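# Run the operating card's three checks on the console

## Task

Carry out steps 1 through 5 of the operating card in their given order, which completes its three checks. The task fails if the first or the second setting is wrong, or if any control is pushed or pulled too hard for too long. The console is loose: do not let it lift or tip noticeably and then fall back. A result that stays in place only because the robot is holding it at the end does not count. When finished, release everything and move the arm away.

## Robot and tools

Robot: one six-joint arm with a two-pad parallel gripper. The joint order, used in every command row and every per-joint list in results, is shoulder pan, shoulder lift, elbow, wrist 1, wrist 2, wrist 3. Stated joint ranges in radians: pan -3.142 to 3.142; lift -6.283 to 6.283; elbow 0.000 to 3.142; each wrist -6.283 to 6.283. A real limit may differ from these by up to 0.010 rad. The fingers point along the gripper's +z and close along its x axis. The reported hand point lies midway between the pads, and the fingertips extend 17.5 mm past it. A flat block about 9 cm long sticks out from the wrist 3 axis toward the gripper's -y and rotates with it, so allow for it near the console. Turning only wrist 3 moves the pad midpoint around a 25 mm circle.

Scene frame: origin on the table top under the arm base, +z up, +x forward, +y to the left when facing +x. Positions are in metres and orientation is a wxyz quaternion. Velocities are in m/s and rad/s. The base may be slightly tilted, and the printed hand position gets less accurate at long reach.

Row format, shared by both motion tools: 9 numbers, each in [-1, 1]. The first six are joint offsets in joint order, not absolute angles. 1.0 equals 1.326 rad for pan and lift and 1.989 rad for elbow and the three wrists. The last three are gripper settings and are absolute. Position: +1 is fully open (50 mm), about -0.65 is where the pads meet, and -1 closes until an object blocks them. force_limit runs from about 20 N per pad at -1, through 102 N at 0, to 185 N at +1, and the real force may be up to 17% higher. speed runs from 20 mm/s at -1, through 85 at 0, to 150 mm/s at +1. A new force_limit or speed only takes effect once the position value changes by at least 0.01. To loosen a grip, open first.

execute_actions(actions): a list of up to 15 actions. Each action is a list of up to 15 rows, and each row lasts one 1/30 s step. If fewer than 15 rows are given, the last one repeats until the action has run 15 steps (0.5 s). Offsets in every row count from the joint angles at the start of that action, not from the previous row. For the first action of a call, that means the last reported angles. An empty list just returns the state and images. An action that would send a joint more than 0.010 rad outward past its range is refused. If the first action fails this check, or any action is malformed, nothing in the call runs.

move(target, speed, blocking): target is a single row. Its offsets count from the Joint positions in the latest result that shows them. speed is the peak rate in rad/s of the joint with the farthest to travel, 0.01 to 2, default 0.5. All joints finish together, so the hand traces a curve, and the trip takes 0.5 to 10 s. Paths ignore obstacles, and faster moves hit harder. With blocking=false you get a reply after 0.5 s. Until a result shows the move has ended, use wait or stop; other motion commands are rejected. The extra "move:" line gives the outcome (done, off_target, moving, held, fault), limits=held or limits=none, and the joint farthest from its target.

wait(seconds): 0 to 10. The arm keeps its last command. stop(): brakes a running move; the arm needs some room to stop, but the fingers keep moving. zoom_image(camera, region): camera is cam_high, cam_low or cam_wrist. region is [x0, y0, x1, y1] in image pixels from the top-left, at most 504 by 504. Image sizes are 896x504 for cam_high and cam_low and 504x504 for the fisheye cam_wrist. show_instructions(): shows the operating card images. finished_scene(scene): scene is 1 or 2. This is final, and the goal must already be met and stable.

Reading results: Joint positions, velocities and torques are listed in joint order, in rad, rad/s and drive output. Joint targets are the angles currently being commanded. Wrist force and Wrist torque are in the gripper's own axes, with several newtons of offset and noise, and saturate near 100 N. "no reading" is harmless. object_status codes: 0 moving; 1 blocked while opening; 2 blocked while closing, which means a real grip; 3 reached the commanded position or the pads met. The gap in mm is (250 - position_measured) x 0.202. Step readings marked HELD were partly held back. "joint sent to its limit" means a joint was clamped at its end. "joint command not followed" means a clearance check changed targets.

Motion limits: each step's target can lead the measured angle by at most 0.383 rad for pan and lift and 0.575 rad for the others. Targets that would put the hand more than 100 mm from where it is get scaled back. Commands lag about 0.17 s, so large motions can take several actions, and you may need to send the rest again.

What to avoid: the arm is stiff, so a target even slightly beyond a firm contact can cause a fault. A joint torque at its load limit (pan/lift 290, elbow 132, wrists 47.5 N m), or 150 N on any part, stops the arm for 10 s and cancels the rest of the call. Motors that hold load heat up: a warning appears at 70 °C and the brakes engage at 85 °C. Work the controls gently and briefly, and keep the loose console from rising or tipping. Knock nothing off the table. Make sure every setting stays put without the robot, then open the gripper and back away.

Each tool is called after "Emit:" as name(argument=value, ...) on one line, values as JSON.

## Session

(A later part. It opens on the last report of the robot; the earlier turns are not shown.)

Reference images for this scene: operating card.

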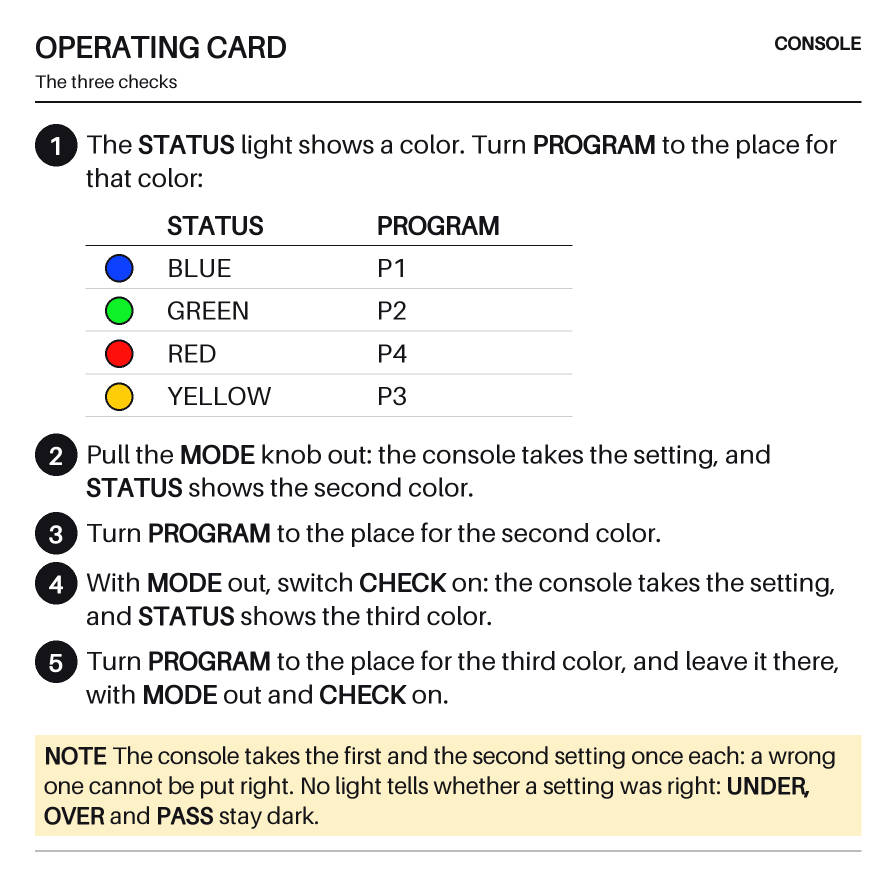

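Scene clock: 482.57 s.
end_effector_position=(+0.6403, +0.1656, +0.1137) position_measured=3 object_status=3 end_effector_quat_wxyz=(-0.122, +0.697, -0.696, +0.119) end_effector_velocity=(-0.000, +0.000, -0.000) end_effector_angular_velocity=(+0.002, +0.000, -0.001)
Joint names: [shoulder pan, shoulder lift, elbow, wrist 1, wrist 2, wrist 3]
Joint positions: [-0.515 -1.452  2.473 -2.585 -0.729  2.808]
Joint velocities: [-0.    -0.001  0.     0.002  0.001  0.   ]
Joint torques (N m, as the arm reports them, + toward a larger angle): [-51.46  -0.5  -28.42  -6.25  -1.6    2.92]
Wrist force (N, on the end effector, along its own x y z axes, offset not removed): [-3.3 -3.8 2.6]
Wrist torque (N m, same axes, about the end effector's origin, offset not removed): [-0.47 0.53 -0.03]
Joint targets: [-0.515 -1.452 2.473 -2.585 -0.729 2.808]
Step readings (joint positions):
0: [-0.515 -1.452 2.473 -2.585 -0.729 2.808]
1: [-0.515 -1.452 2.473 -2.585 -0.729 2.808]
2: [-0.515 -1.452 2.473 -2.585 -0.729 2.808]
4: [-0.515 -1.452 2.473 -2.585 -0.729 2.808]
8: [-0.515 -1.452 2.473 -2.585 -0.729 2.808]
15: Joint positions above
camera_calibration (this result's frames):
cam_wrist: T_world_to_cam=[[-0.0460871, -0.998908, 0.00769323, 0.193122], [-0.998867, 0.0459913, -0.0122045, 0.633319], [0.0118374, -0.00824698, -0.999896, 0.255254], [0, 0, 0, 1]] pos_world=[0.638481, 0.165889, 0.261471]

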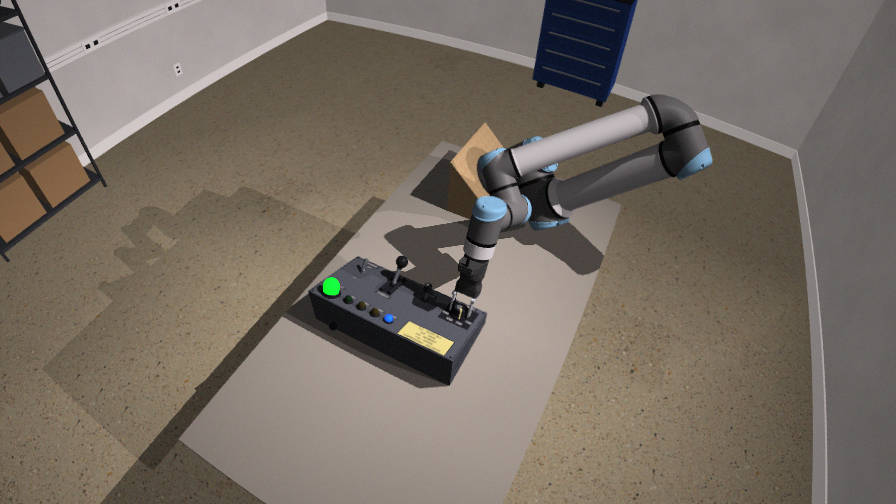

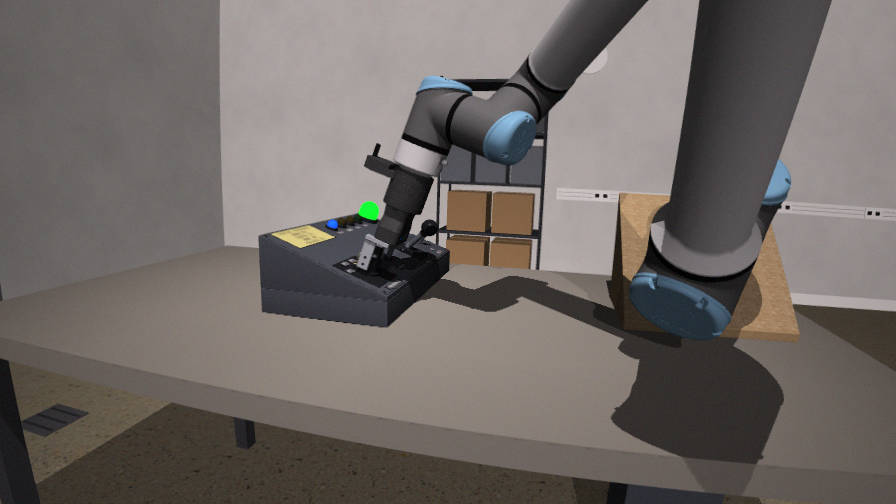

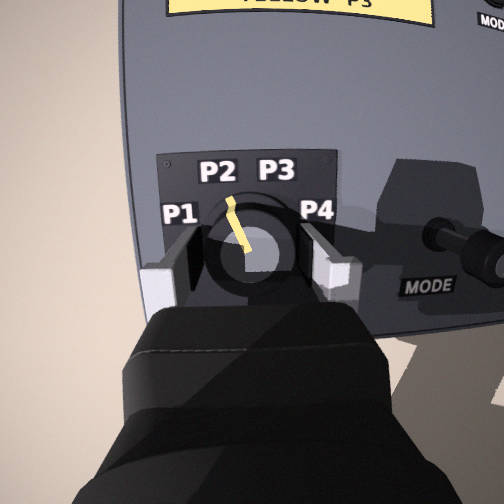

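Emit:
move(target=[-0.09305,-0.12812,-0.01131,0.16539,-0.0047,-0.09238,1,-0.65,0], speed=0.6)

Emit:
move(target=[-0.35801,0.36885,-0.06277,0.02925,-0.08627,-0.3066,-1,-0.65,0], speed=0.9)

Emit:
zoom_image(camera="cam_wrist", region=[170, 90, 330, 250])

Scene clock: 547.57 s.
end_effector_position=(+0.6135, +0.1652, +0.1890) position_measured=3 object_status=3 end_effector_quat_wxyz=(-0.122, +0.697, -0.696, +0.119) end_effector_velocity=(-0.000, +0.000, +0.001) end_effector_angular_velocity=(+0.000, -0.000, +0.000)
Joint names: [shoulder pan, shoulder lift, elbow, wrist 1, wrist 2, wrist 3]
Joint positions: [-0.638 -1.621  2.45  -2.257 -0.738  2.625]
Joint velocities: [-0.002 -0.002 -0.     0.004  0.    -0.003]
Joint torques (N m, as the arm reports them, + toward a larger angle): [-47.74 -13.   -46.78  -0.4   -3.22  -1.26]
Wrist force (N, on the end effector, along its own x y z axes, offset not removed): [-4.3 1.4 3.3]
Wrist torque (N m, same axes, about the end effector's origin, offset not removed): [0.34 0.48 0.05]
Joint targets: [-0.638 -1.621 2.450 -2.256 -0.738 2.625]
move: done; limits=none; farthest joint: the shoulder lift, 0.001 radians from its target (0.170 radians at the start)
camera_calibration (this result's frames):
cam_wrist: T_world_to_cam=[[-0.0461329, -0.998905, 0.00775339, 0.190957], [-0.998864, 0.0460358, -0.0122679, 0.607483], [0.0118976, -0.00831055, -0.999895, 0.330785], [0, 0, 0, 1]] pos_world=[0.611668, 0.165531, 0.336723]

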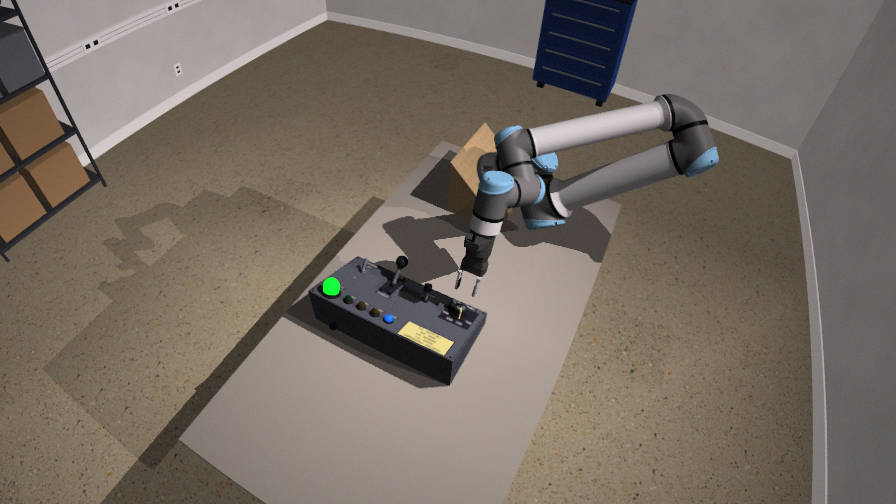

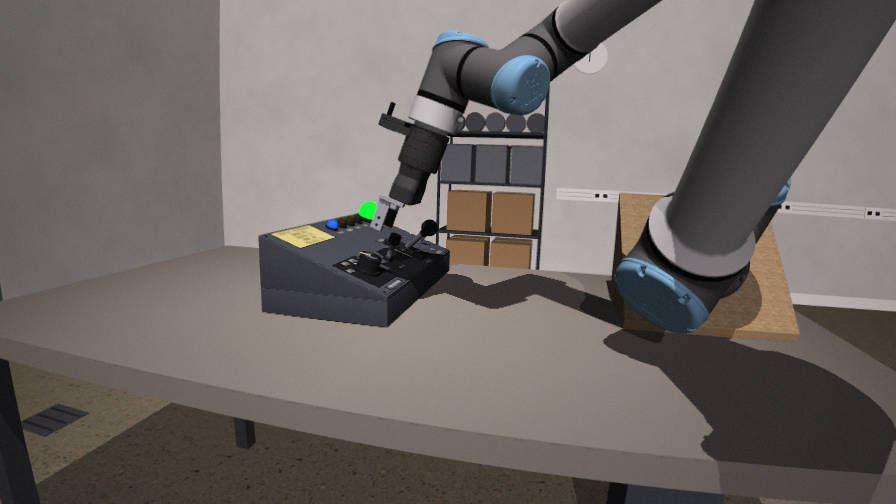

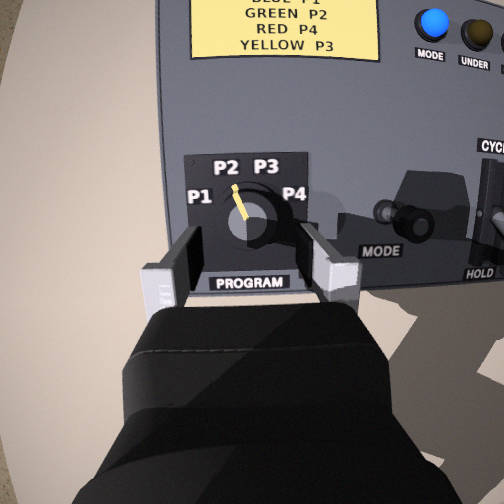

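Scene clock: 549.13 s.
end_effector_position=(+0.5517, -0.1962, +0.2457) position_measured=252 object_status=3 end_effector_quat_wxyz=(-0.122, +0.697, -0.696, +0.119) end_effector_velocity=(-0.001, -0.002, -0.001) end_effector_angular_velocity=(-0.000, +0.001, +0.002)
Joint names: [shoulder pan, shoulder lift, elbow, wrist 1, wrist 2, wrist 3]
Joint positions: [-1.113 -1.132  2.326 -2.198 -0.91   2.016]
Joint velocities: [-0.002  0.004 -0.001 -0.    -0.002 -0.005]
Joint torques (N m, as the arm reports them, + toward a larger angle): [-59.49  -8.98 -51.36  -1.08  -2.16  -1.57]
Wrist force (N, on the end effector, along its own x y z axes, offset not removed): [-4.1 2.2 0.9]
Wrist torque (N m, same axes, about the end effector's origin, offset not removed): [0.60 0.34 -0.02]
Joint targets: [-1.113 -1.132 2.326 -2.198 -0.910 2.015]
move: done; limits=none; farthest joint: the shoulder pan, 0.000 radians from its target (0.474 radians at the start)
camera_calibration (this result's frames):
cam_wrist: T_world_to_cam=[[-0.046365, -0.998891, 0.00818777, -0.173388], [-0.998853, 0.0462619, -0.0123631, 0.563091], [0.0119706, -0.00875159, -0.99989, 0.385101], [0, 0, 0, 1]] pos_world=[0.549796, -0.195875, 0.39344]

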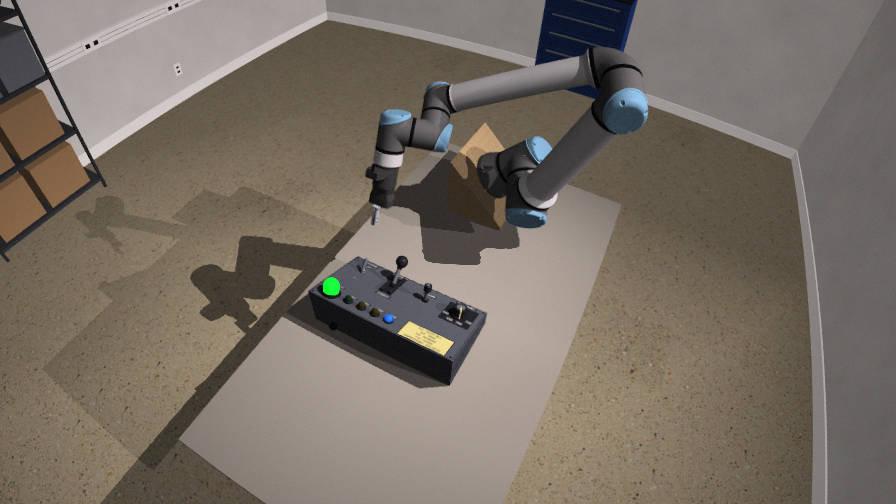

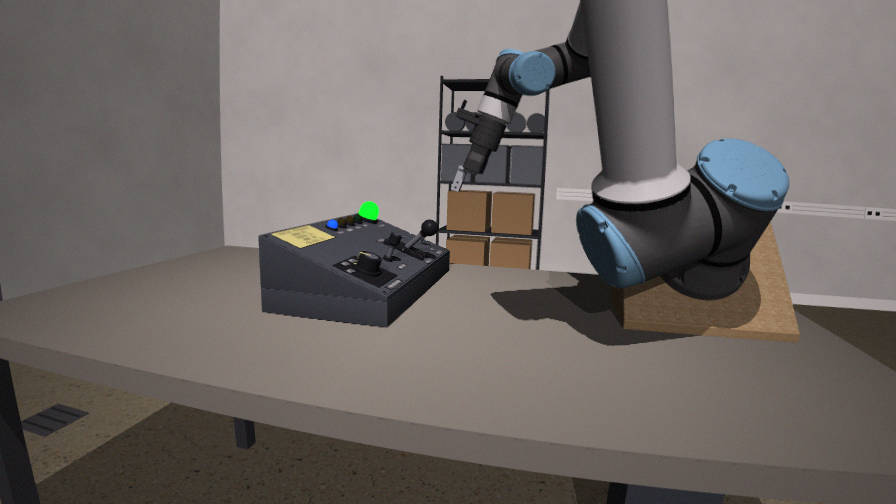

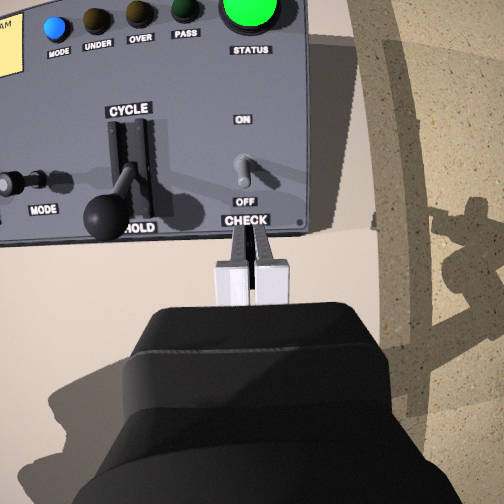

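Region (170, 90, 330, 250) of cam_wrist's 504x504 image, scaled by 3.150, with more detail than that image has.

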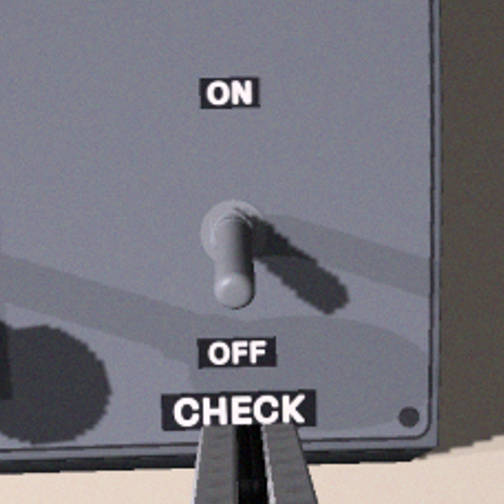

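Emit:
move(target=[0.11345,0.16573,0.02559,-0.19145,0.03712,0.08607,-1,-0.65,0], speed=0.6)

Scene clock: 577.23 s.
end_effector_position=(+0.5923, -0.1984, +0.1136) position_measured=252 object_status=3 end_effector_quat_wxyz=(-0.122, +0.697, -0.696, +0.119) end_effector_velocity=(+0.001, +0.001, -0.001) end_effector_angular_velocity=(-0.001, -0.002, +0.001)
Joint names: [shoulder pan, shoulder lift, elbow, wrist 1, wrist 2, wrist 3]
Joint positions: [-0.962 -0.913  2.376 -2.579 -0.836  2.187]
Joint velocities: [ 0.002  0.001  0.    -0.005  0.002  0.002]
Joint torques (N m, as the arm reports them, + toward a larger angle): [-36.05 -19.14 -26.91  -7.86   3.72   2.63]
Wrist force (N, on the end effector, along its own x y z axes, offset not removed): [-0.1 0.2 0.8]
Wrist torque (N m, same axes, about the end effector's origin, offset not removed): [0.21 -0.13 -0.05]
Joint targets: [-0.962 -0.913 2.376 -2.579 -0.836 2.187]
move: done; limits=none; farthest joint: the shoulder lift, 0.001 radians from its target (0.220 radians at the start)
camera_calibration (this result's frames):
cam_wrist: T_world_to_cam=[[-0.0462717, -0.998897, 0.00803918, -0.172628], [-0.998857, 0.0461701, -0.0123969, 0.602137], [0.0120121, -0.00860362, -0.999891, 0.252549], [0, 0, 0, 1]] pos_world=[0.590427, -0.198065, 0.261374]

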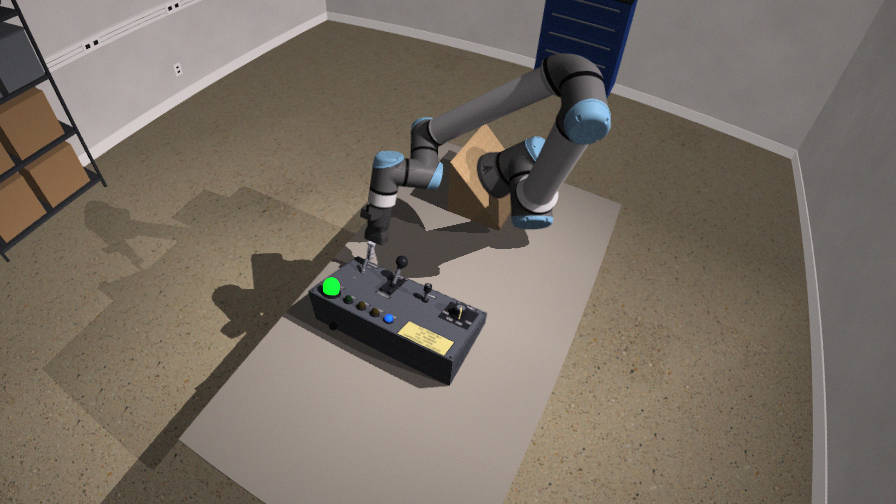

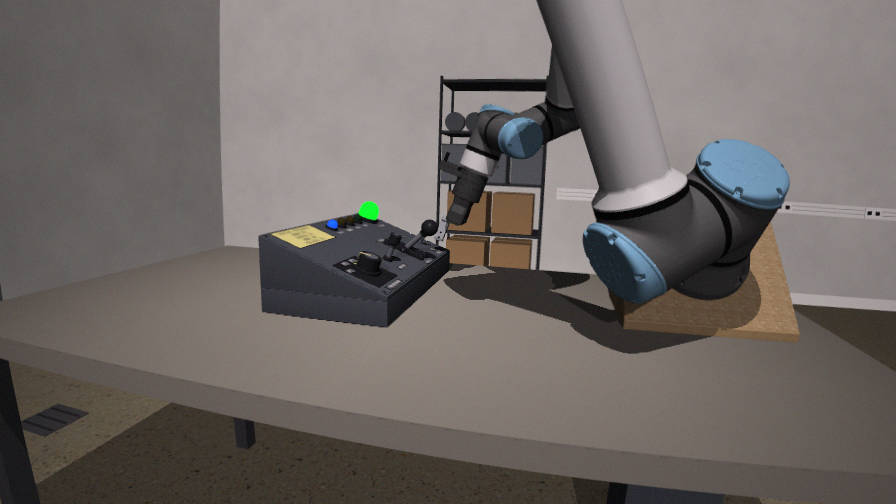

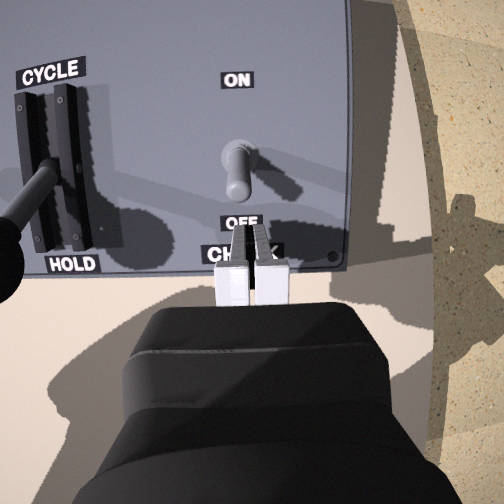

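Emit:
move(target=[0.02484,-0.00106,-0.02493,0.01193,0.00709,0.02029,-1,-0.65,0], speed=0.05)

Scene clock: 602.87 s.
end_effector_position=(+0.6212, -0.1984, +0.1239) position_measured=252 object_status=3 end_effector_quat_wxyz=(-0.122, +0.697, -0.696, +0.119) end_effector_velocity=(+0.002, +0.000, -0.000) end_effector_angular_velocity=(+0.000, +0.001, +0.001)
Joint names: [shoulder pan, shoulder lift, elbow, wrist 1, wrist 2, wrist 3]
Joint positions: [-0.93  -0.914  2.327 -2.555 -0.822  2.227]
Joint velocities: [ 0.004  0.001 -0.004  0.001  0.001  0.003]
Joint torques (N m, as the arm reports them, + toward a larger angle): [-37.66 -44.12 -42.31  -1.14   3.68   2.93]
Wrist force (N, on the end effector, along its own x y z axes, offset not removed): [-5.2 1.6 1.6]
Wrist torque (N m, same axes, about the end effector's origin, offset not removed): [0.25 0.72 0.13]
Joint targets: [-0.929 -0.914 2.327 -2.555 -0.822 2.227]
move: done; limits=none; farthest joint: the shoulder pan, 0.001 radians from its target (0.033 radians at the start)
camera_calibration (this result's frames):
cam_wrist: T_world_to_cam=[[-0.0462513, -0.998898, 0.00802643, -0.171383], [-0.998858, 0.0461497, -0.0124032, 0.631158], [0.0120191, -0.00859092, -0.999891, 0.262522], [0, 0, 0, 1]] pos_world=[0.619355, -0.198066, 0.271697]

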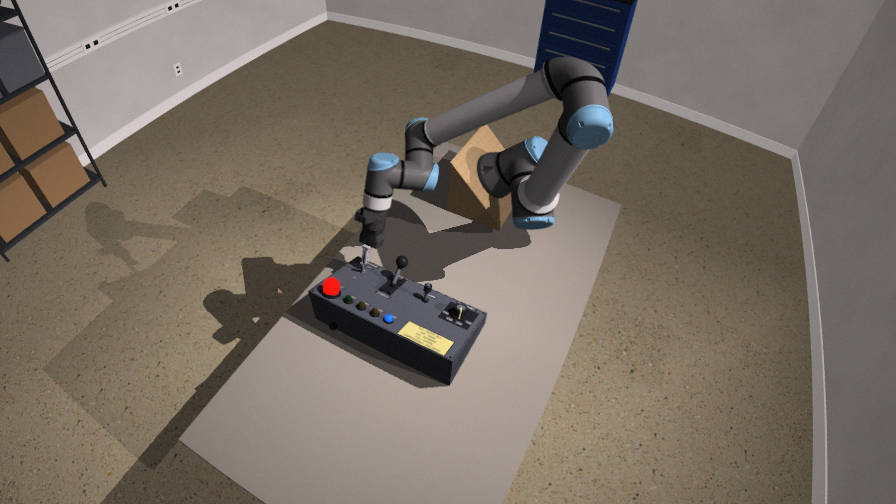

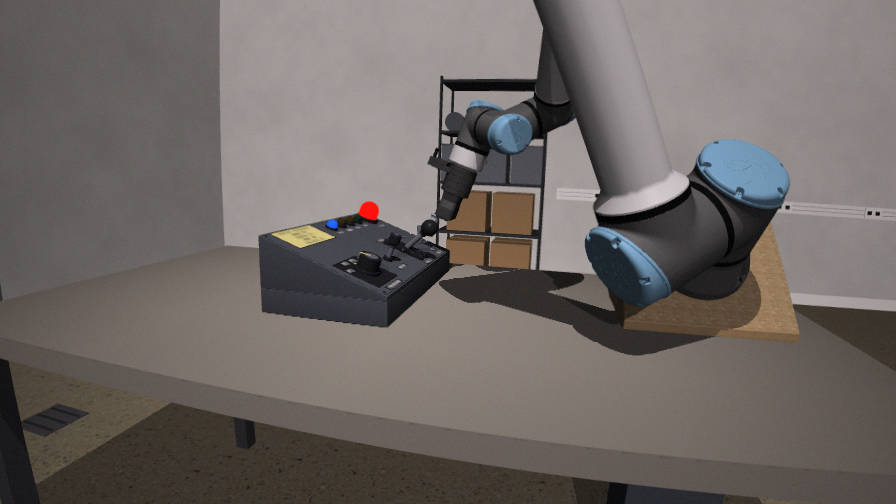

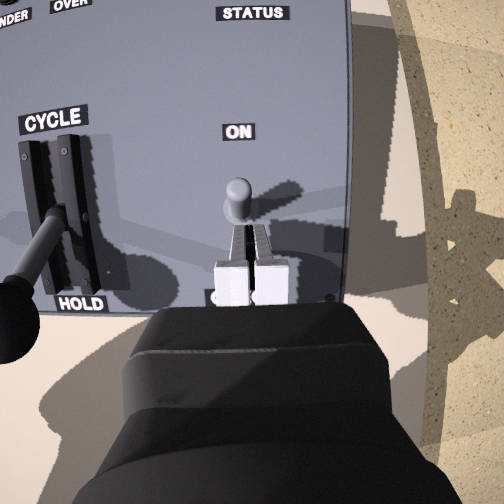

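Emit:
move(target=[-0.13829,-0.16467,-0.00066,0.17952,-0.04421,-0.10636,-1,-0.65,0], speed=0.7)

Emit:
move(target=[0.35801,-0.36885,0.06277,-0.02925,0.08627,0.3066,1,-0.65,0], speed=0.9)

Scene clock: 641.00 s.
end_effector_position=(+0.5515, -0.1962, +0.2455) position_measured=252 object_status=3 end_effector_quat_wxyz=(-0.122, +0.697, -0.696, +0.119) end_effector_velocity=(-0.001, -0.000, +0.001) end_effector_angular_velocity=(-0.000, +0.000, -0.001)
Joint names: [shoulder pan, shoulder lift, elbow, wrist 1, wrist 2, wrist 3]
Joint positions: [-1.113 -1.132  2.326 -2.199 -0.91   2.015]
Joint velocities: [-0.002 -0.001 -0.     0.003 -0.002 -0.001]
Joint torques (N m, as the arm reports them, + toward a larger angle): [-56.5  -30.38 -50.75  -0.49  -2.26  -1.14]
Wrist force (N, on the end effector, along its own x y z axes, offset not removed): [-1.9 -2.3 1.0]
Wrist torque (N m, same axes, about the end effector's origin, offset not removed): [-0.31 0.29 -0.03]
Joint targets: [-1.113 -1.133 2.326 -2.198 -0.910 2.015]
move: done; limits=none; farthest joint: the shoulder pan, 0.001 radians from its target (0.184 radians at the start)
camera_calibration (this result's frames):
cam_wrist: T_world_to_cam=[[-0.0463353, -0.998893, 0.00815124, -0.173411], [-0.998854, 0.0462325, -0.0123735, 0.56288], [0.0119829, -0.00871523, -0.99989, 0.384948], [0, 0, 0, 1]] pos_world=[0.549587, -0.195888, 0.393284]

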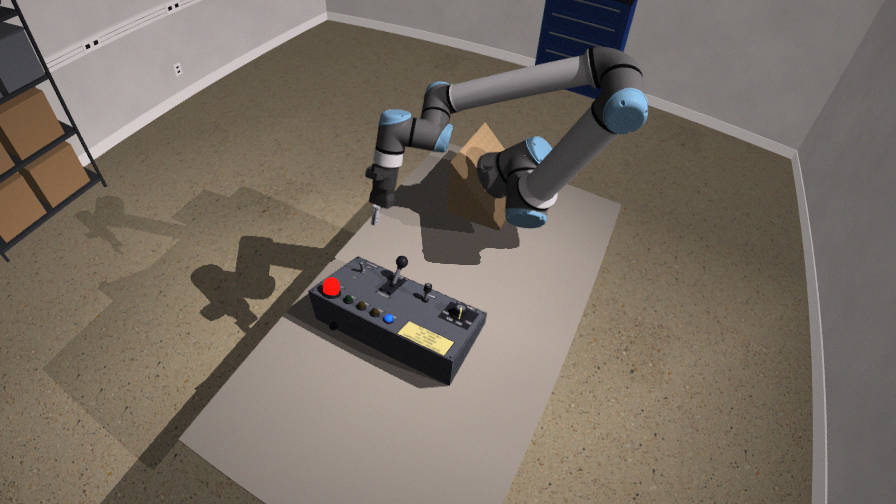

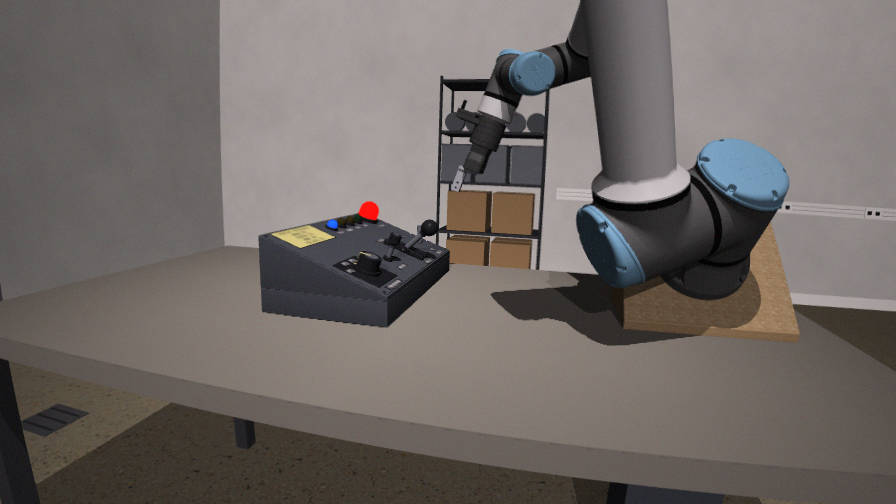

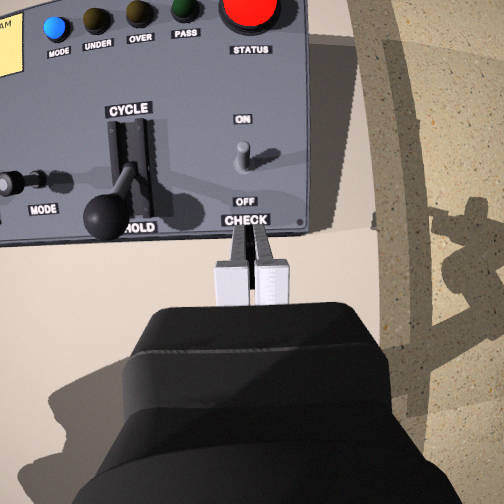

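Scene clock: 642.57 s.
end_effector_position=(+0.6134, +0.1650, +0.1889) position_measured=3 object_status=3 end_effector_quat_wxyz=(-0.122, +0.697, -0.696, +0.119) end_effector_velocity=(+0.000, +0.002, -0.000) end_effector_angular_velocity=(-0.001, +0.000, +0.001)
Joint names: [shoulder pan, shoulder lift, elbow, wrist 1, wrist 2, wrist 3]
Joint positions: [-0.638 -1.621  2.451 -2.257 -0.739  2.625]
Joint velocities: [ 0.003 -0.001 -0.001 -0.001  0.     0.003]
Joint torques (N m, as the arm reports them, + toward a larger angle): [-21.71 -10.95 -32.21  -6.99   3.13   3.05]
Wrist force (N, on the end effector, along its own x y z axes, offset not removed): [-2.1 -0.1 -1.0]
Wrist torque (N m, same axes, about the end effector's origin, offset not removed): [0.01 0.15 -0.05]
Joint targets: [-0.638 -1.621 2.451 -2.257 -0.738 2.625]
move: done; limits=none; farthest joint: the shoulder pan, 0.000 radians from its target (0.474 radians at the start)
camera_calibration (this result's frames):
cam_wrist: T_world_to_cam=[[-0.0461689, -0.998903, 0.00782654, 0.190764], [-0.998863, 0.0460709, -0.0122731, 0.607321], [0.0118991, -0.00838428, -0.999894, 0.330678], [0, 0, 0, 1]] pos_world=[0.611503, 0.165347, 0.336604]

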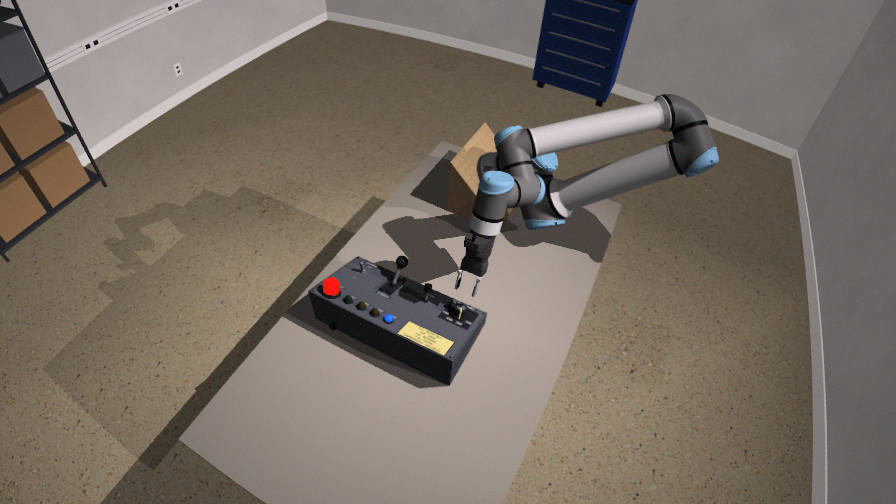

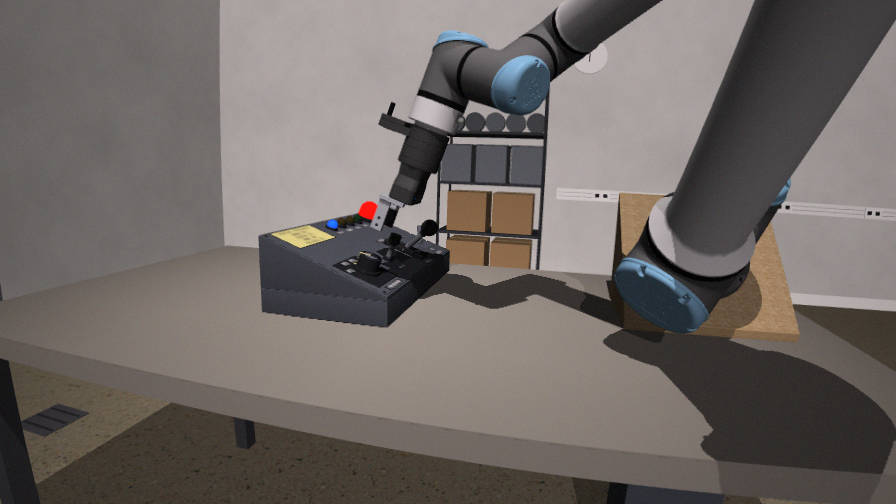

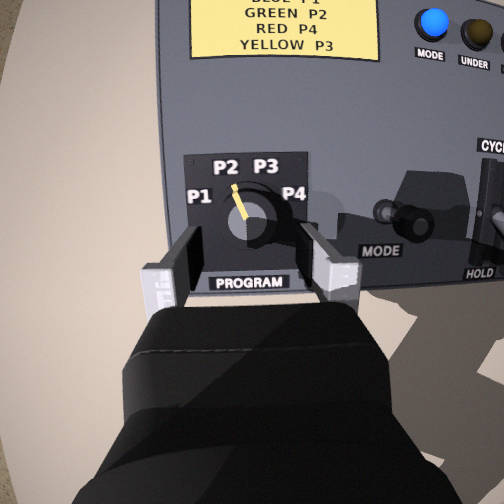

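Emit:
move(target=[0.09327,0.12812,0.01107,-0.16533,0.0047,0.0926,1,-0.65,0], speed=0.5)

Emit:
execute_actions(actions=[[[0,0,0,0,0,0,-1,-0.65,-0.5]]])

Scene clock: 652.23 s.
end_effector_position=(+0.6404, +0.1656, +0.1137) position_measured=3 object_status=3 end_effector_quat_wxyz=(-0.122, +0.697, -0.696, +0.119) end_effector_velocity=(+0.000, -0.000, -0.001) end_effector_angular_velocity=(+0.002, +0.000, -0.002)
Joint names: [shoulder pan, shoulder lift, elbow, wrist 1, wrist 2, wrist 3]
Joint positions: [-0.515 -1.451  2.473 -2.585 -0.729  2.808]
Joint velocities: [ 0.     0.002 -0.    -0.002  0.001  0.003]
Joint torques (N m, as the arm reports them, + toward a larger angle): [-26.48  -1.34 -24.75  -7.3    3.51   3.56]
Wrist force (N, on the end effector, along its own x y z axes, offset not removed): [-3.3 0.2 -2.6]
Wrist torque (N m, same axes, about the end effector's origin, offset not removed): [0.07 0.48 0.08]
Joint targets: [-0.515 -1.451 2.473 -2.586 -0.729 2.809]
move: done; limits=none; farthest joint: the shoulder pan, 0.001 radians from its target (0.124 radians at the start)
camera_calibration (this result's frames):
cam_wrist: T_world_to_cam=[[-0.0461159, -0.998906, 0.00781217, 0.193101], [-0.998866, 0.0460183, -0.0122403, 0.63337], [0.0118674, -0.00836777, -0.999895, 0.255265], [0, 0, 0, 1]] pos_world=[0.638527, 0.165879, 0.261482]

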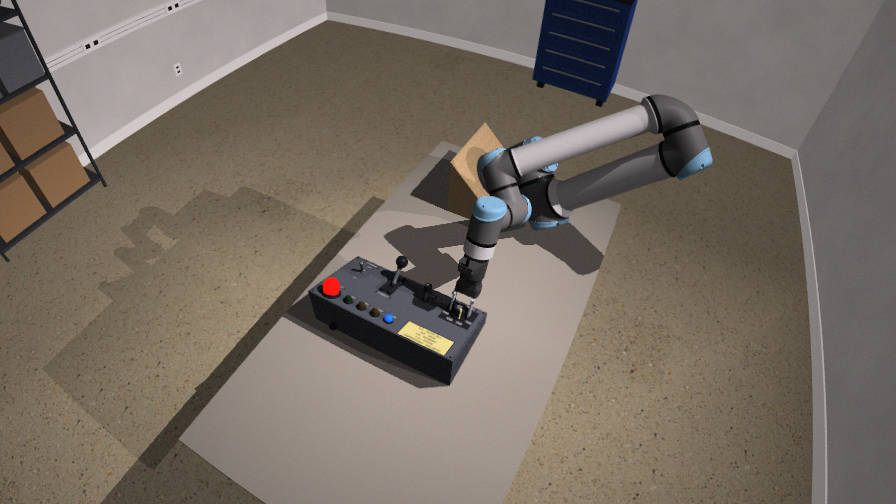

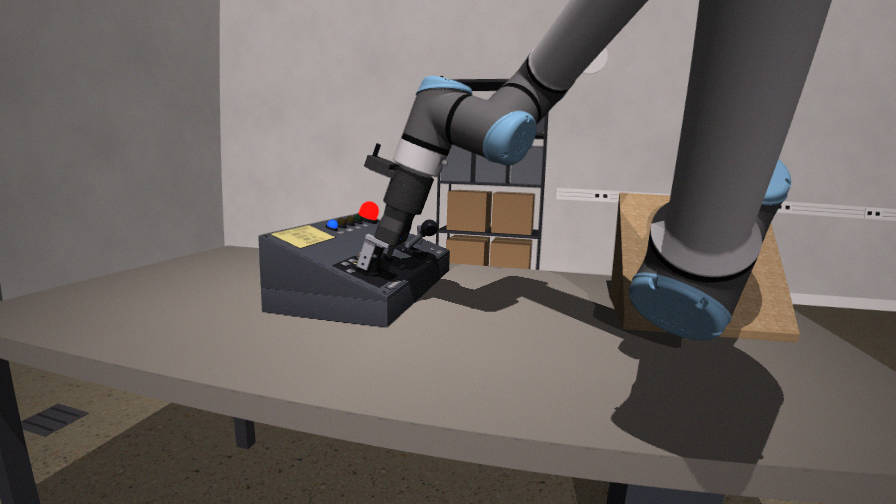

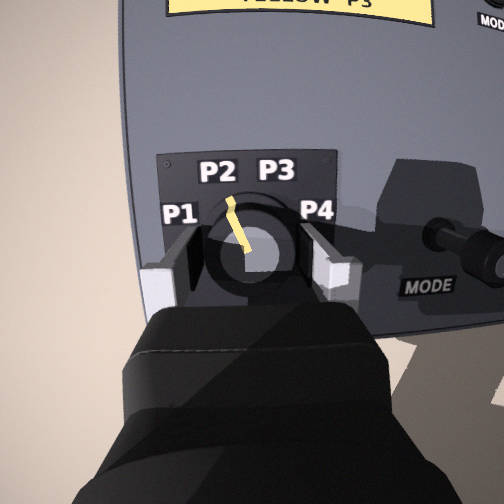

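Scene clock: 652.73 s.
end_effector_position=(+0.6404, +0.1656, +0.1137) position_measured=37 object_status=2 end_effector_quat_wxyz=(-0.122, +0.697, -0.696, +0.119) end_effector_velocity=(-0.001, -0.001, -0.002) end_effector_angular_velocity=(+0.001, +0.002, -0.001)
Joint names: [shoulder pan, shoulder lift, elbow, wrist 1, wrist 2, wrist 3]
Joint positions: [-0.515 -1.451  2.473 -2.585 -0.729  2.809]
Joint velocities: [ 0.     0.003  0.001  0.    -0.    -0.001]
Joint torques (N m, as the arm reports them, + toward a larger angle): [-37.    -9.49 -26.74  -4.07   2.38   0.3 ]
Wrist force (N, on the end effector, along its own x y z axes, offset not removed): [-3.2 -0.9 -0.8]
Wrist torque (N m, same axes, about the end effector's origin, offset not removed): [-0.13 0.29 -0.04]
Joint targets: [-0.515 -1.451 2.473 -2.585 -0.729 2.808]
Step readings (joint positions):
0: [-0.515 -1.451 2.473 -2.585 -0.729 2.808]
1: [-0.515 -1.451 2.473 -2.585 -0.729 2.809]
2: [-0.515 -1.451 2.473 -2.585 -0.729 2.809]
4: [-0.515 -1.451 2.473 -2.585 -0.729 2.809]
8: [-0.515 -1.451 2.473 -2.585 -0.729 2.809]
15: Joint positions above
camera_calibration (this result's frames):
cam_wrist: T_world_to_cam=[[-0.046108, -0.998906, 0.00778741, 0.193108], [-0.998866, 0.0460106, -0.0122478, 0.63338], [0.0118761, -0.0083433, -0.999895, 0.255229], [0, 0, 0, 1]] pos_world=[0.638534, 0.165884, 0.261456]

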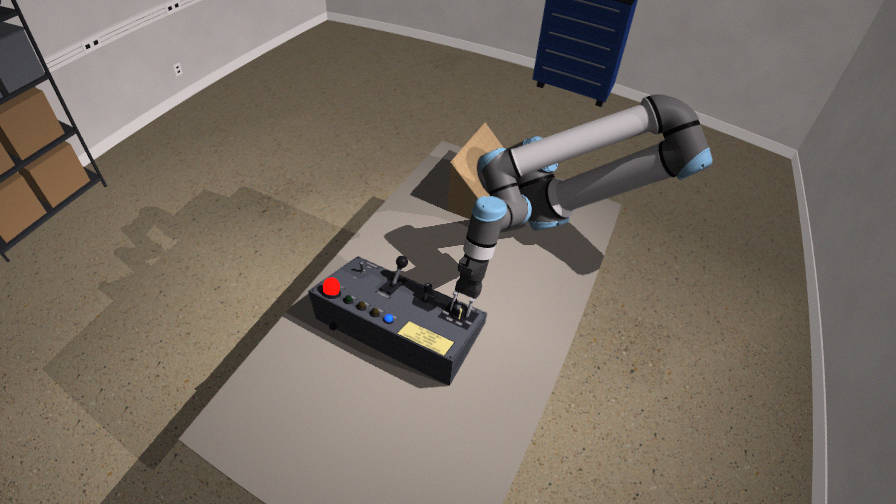

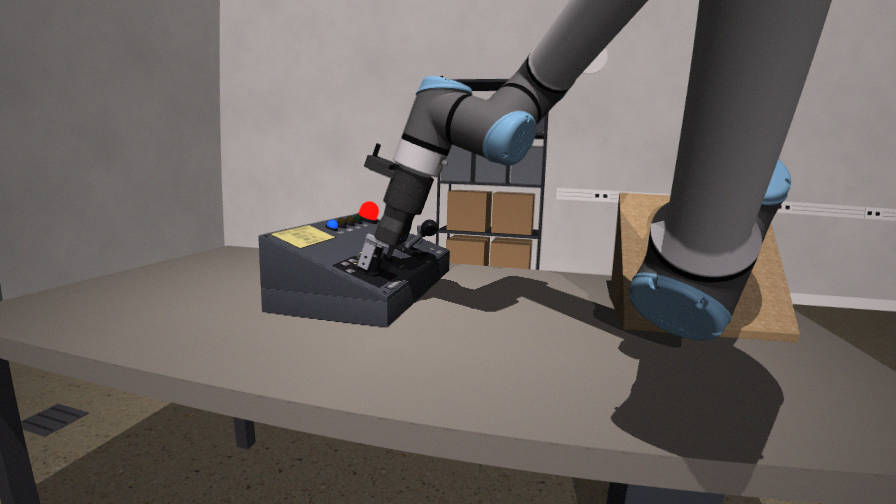

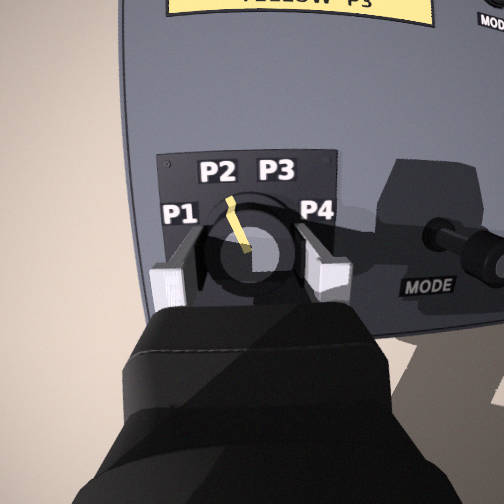

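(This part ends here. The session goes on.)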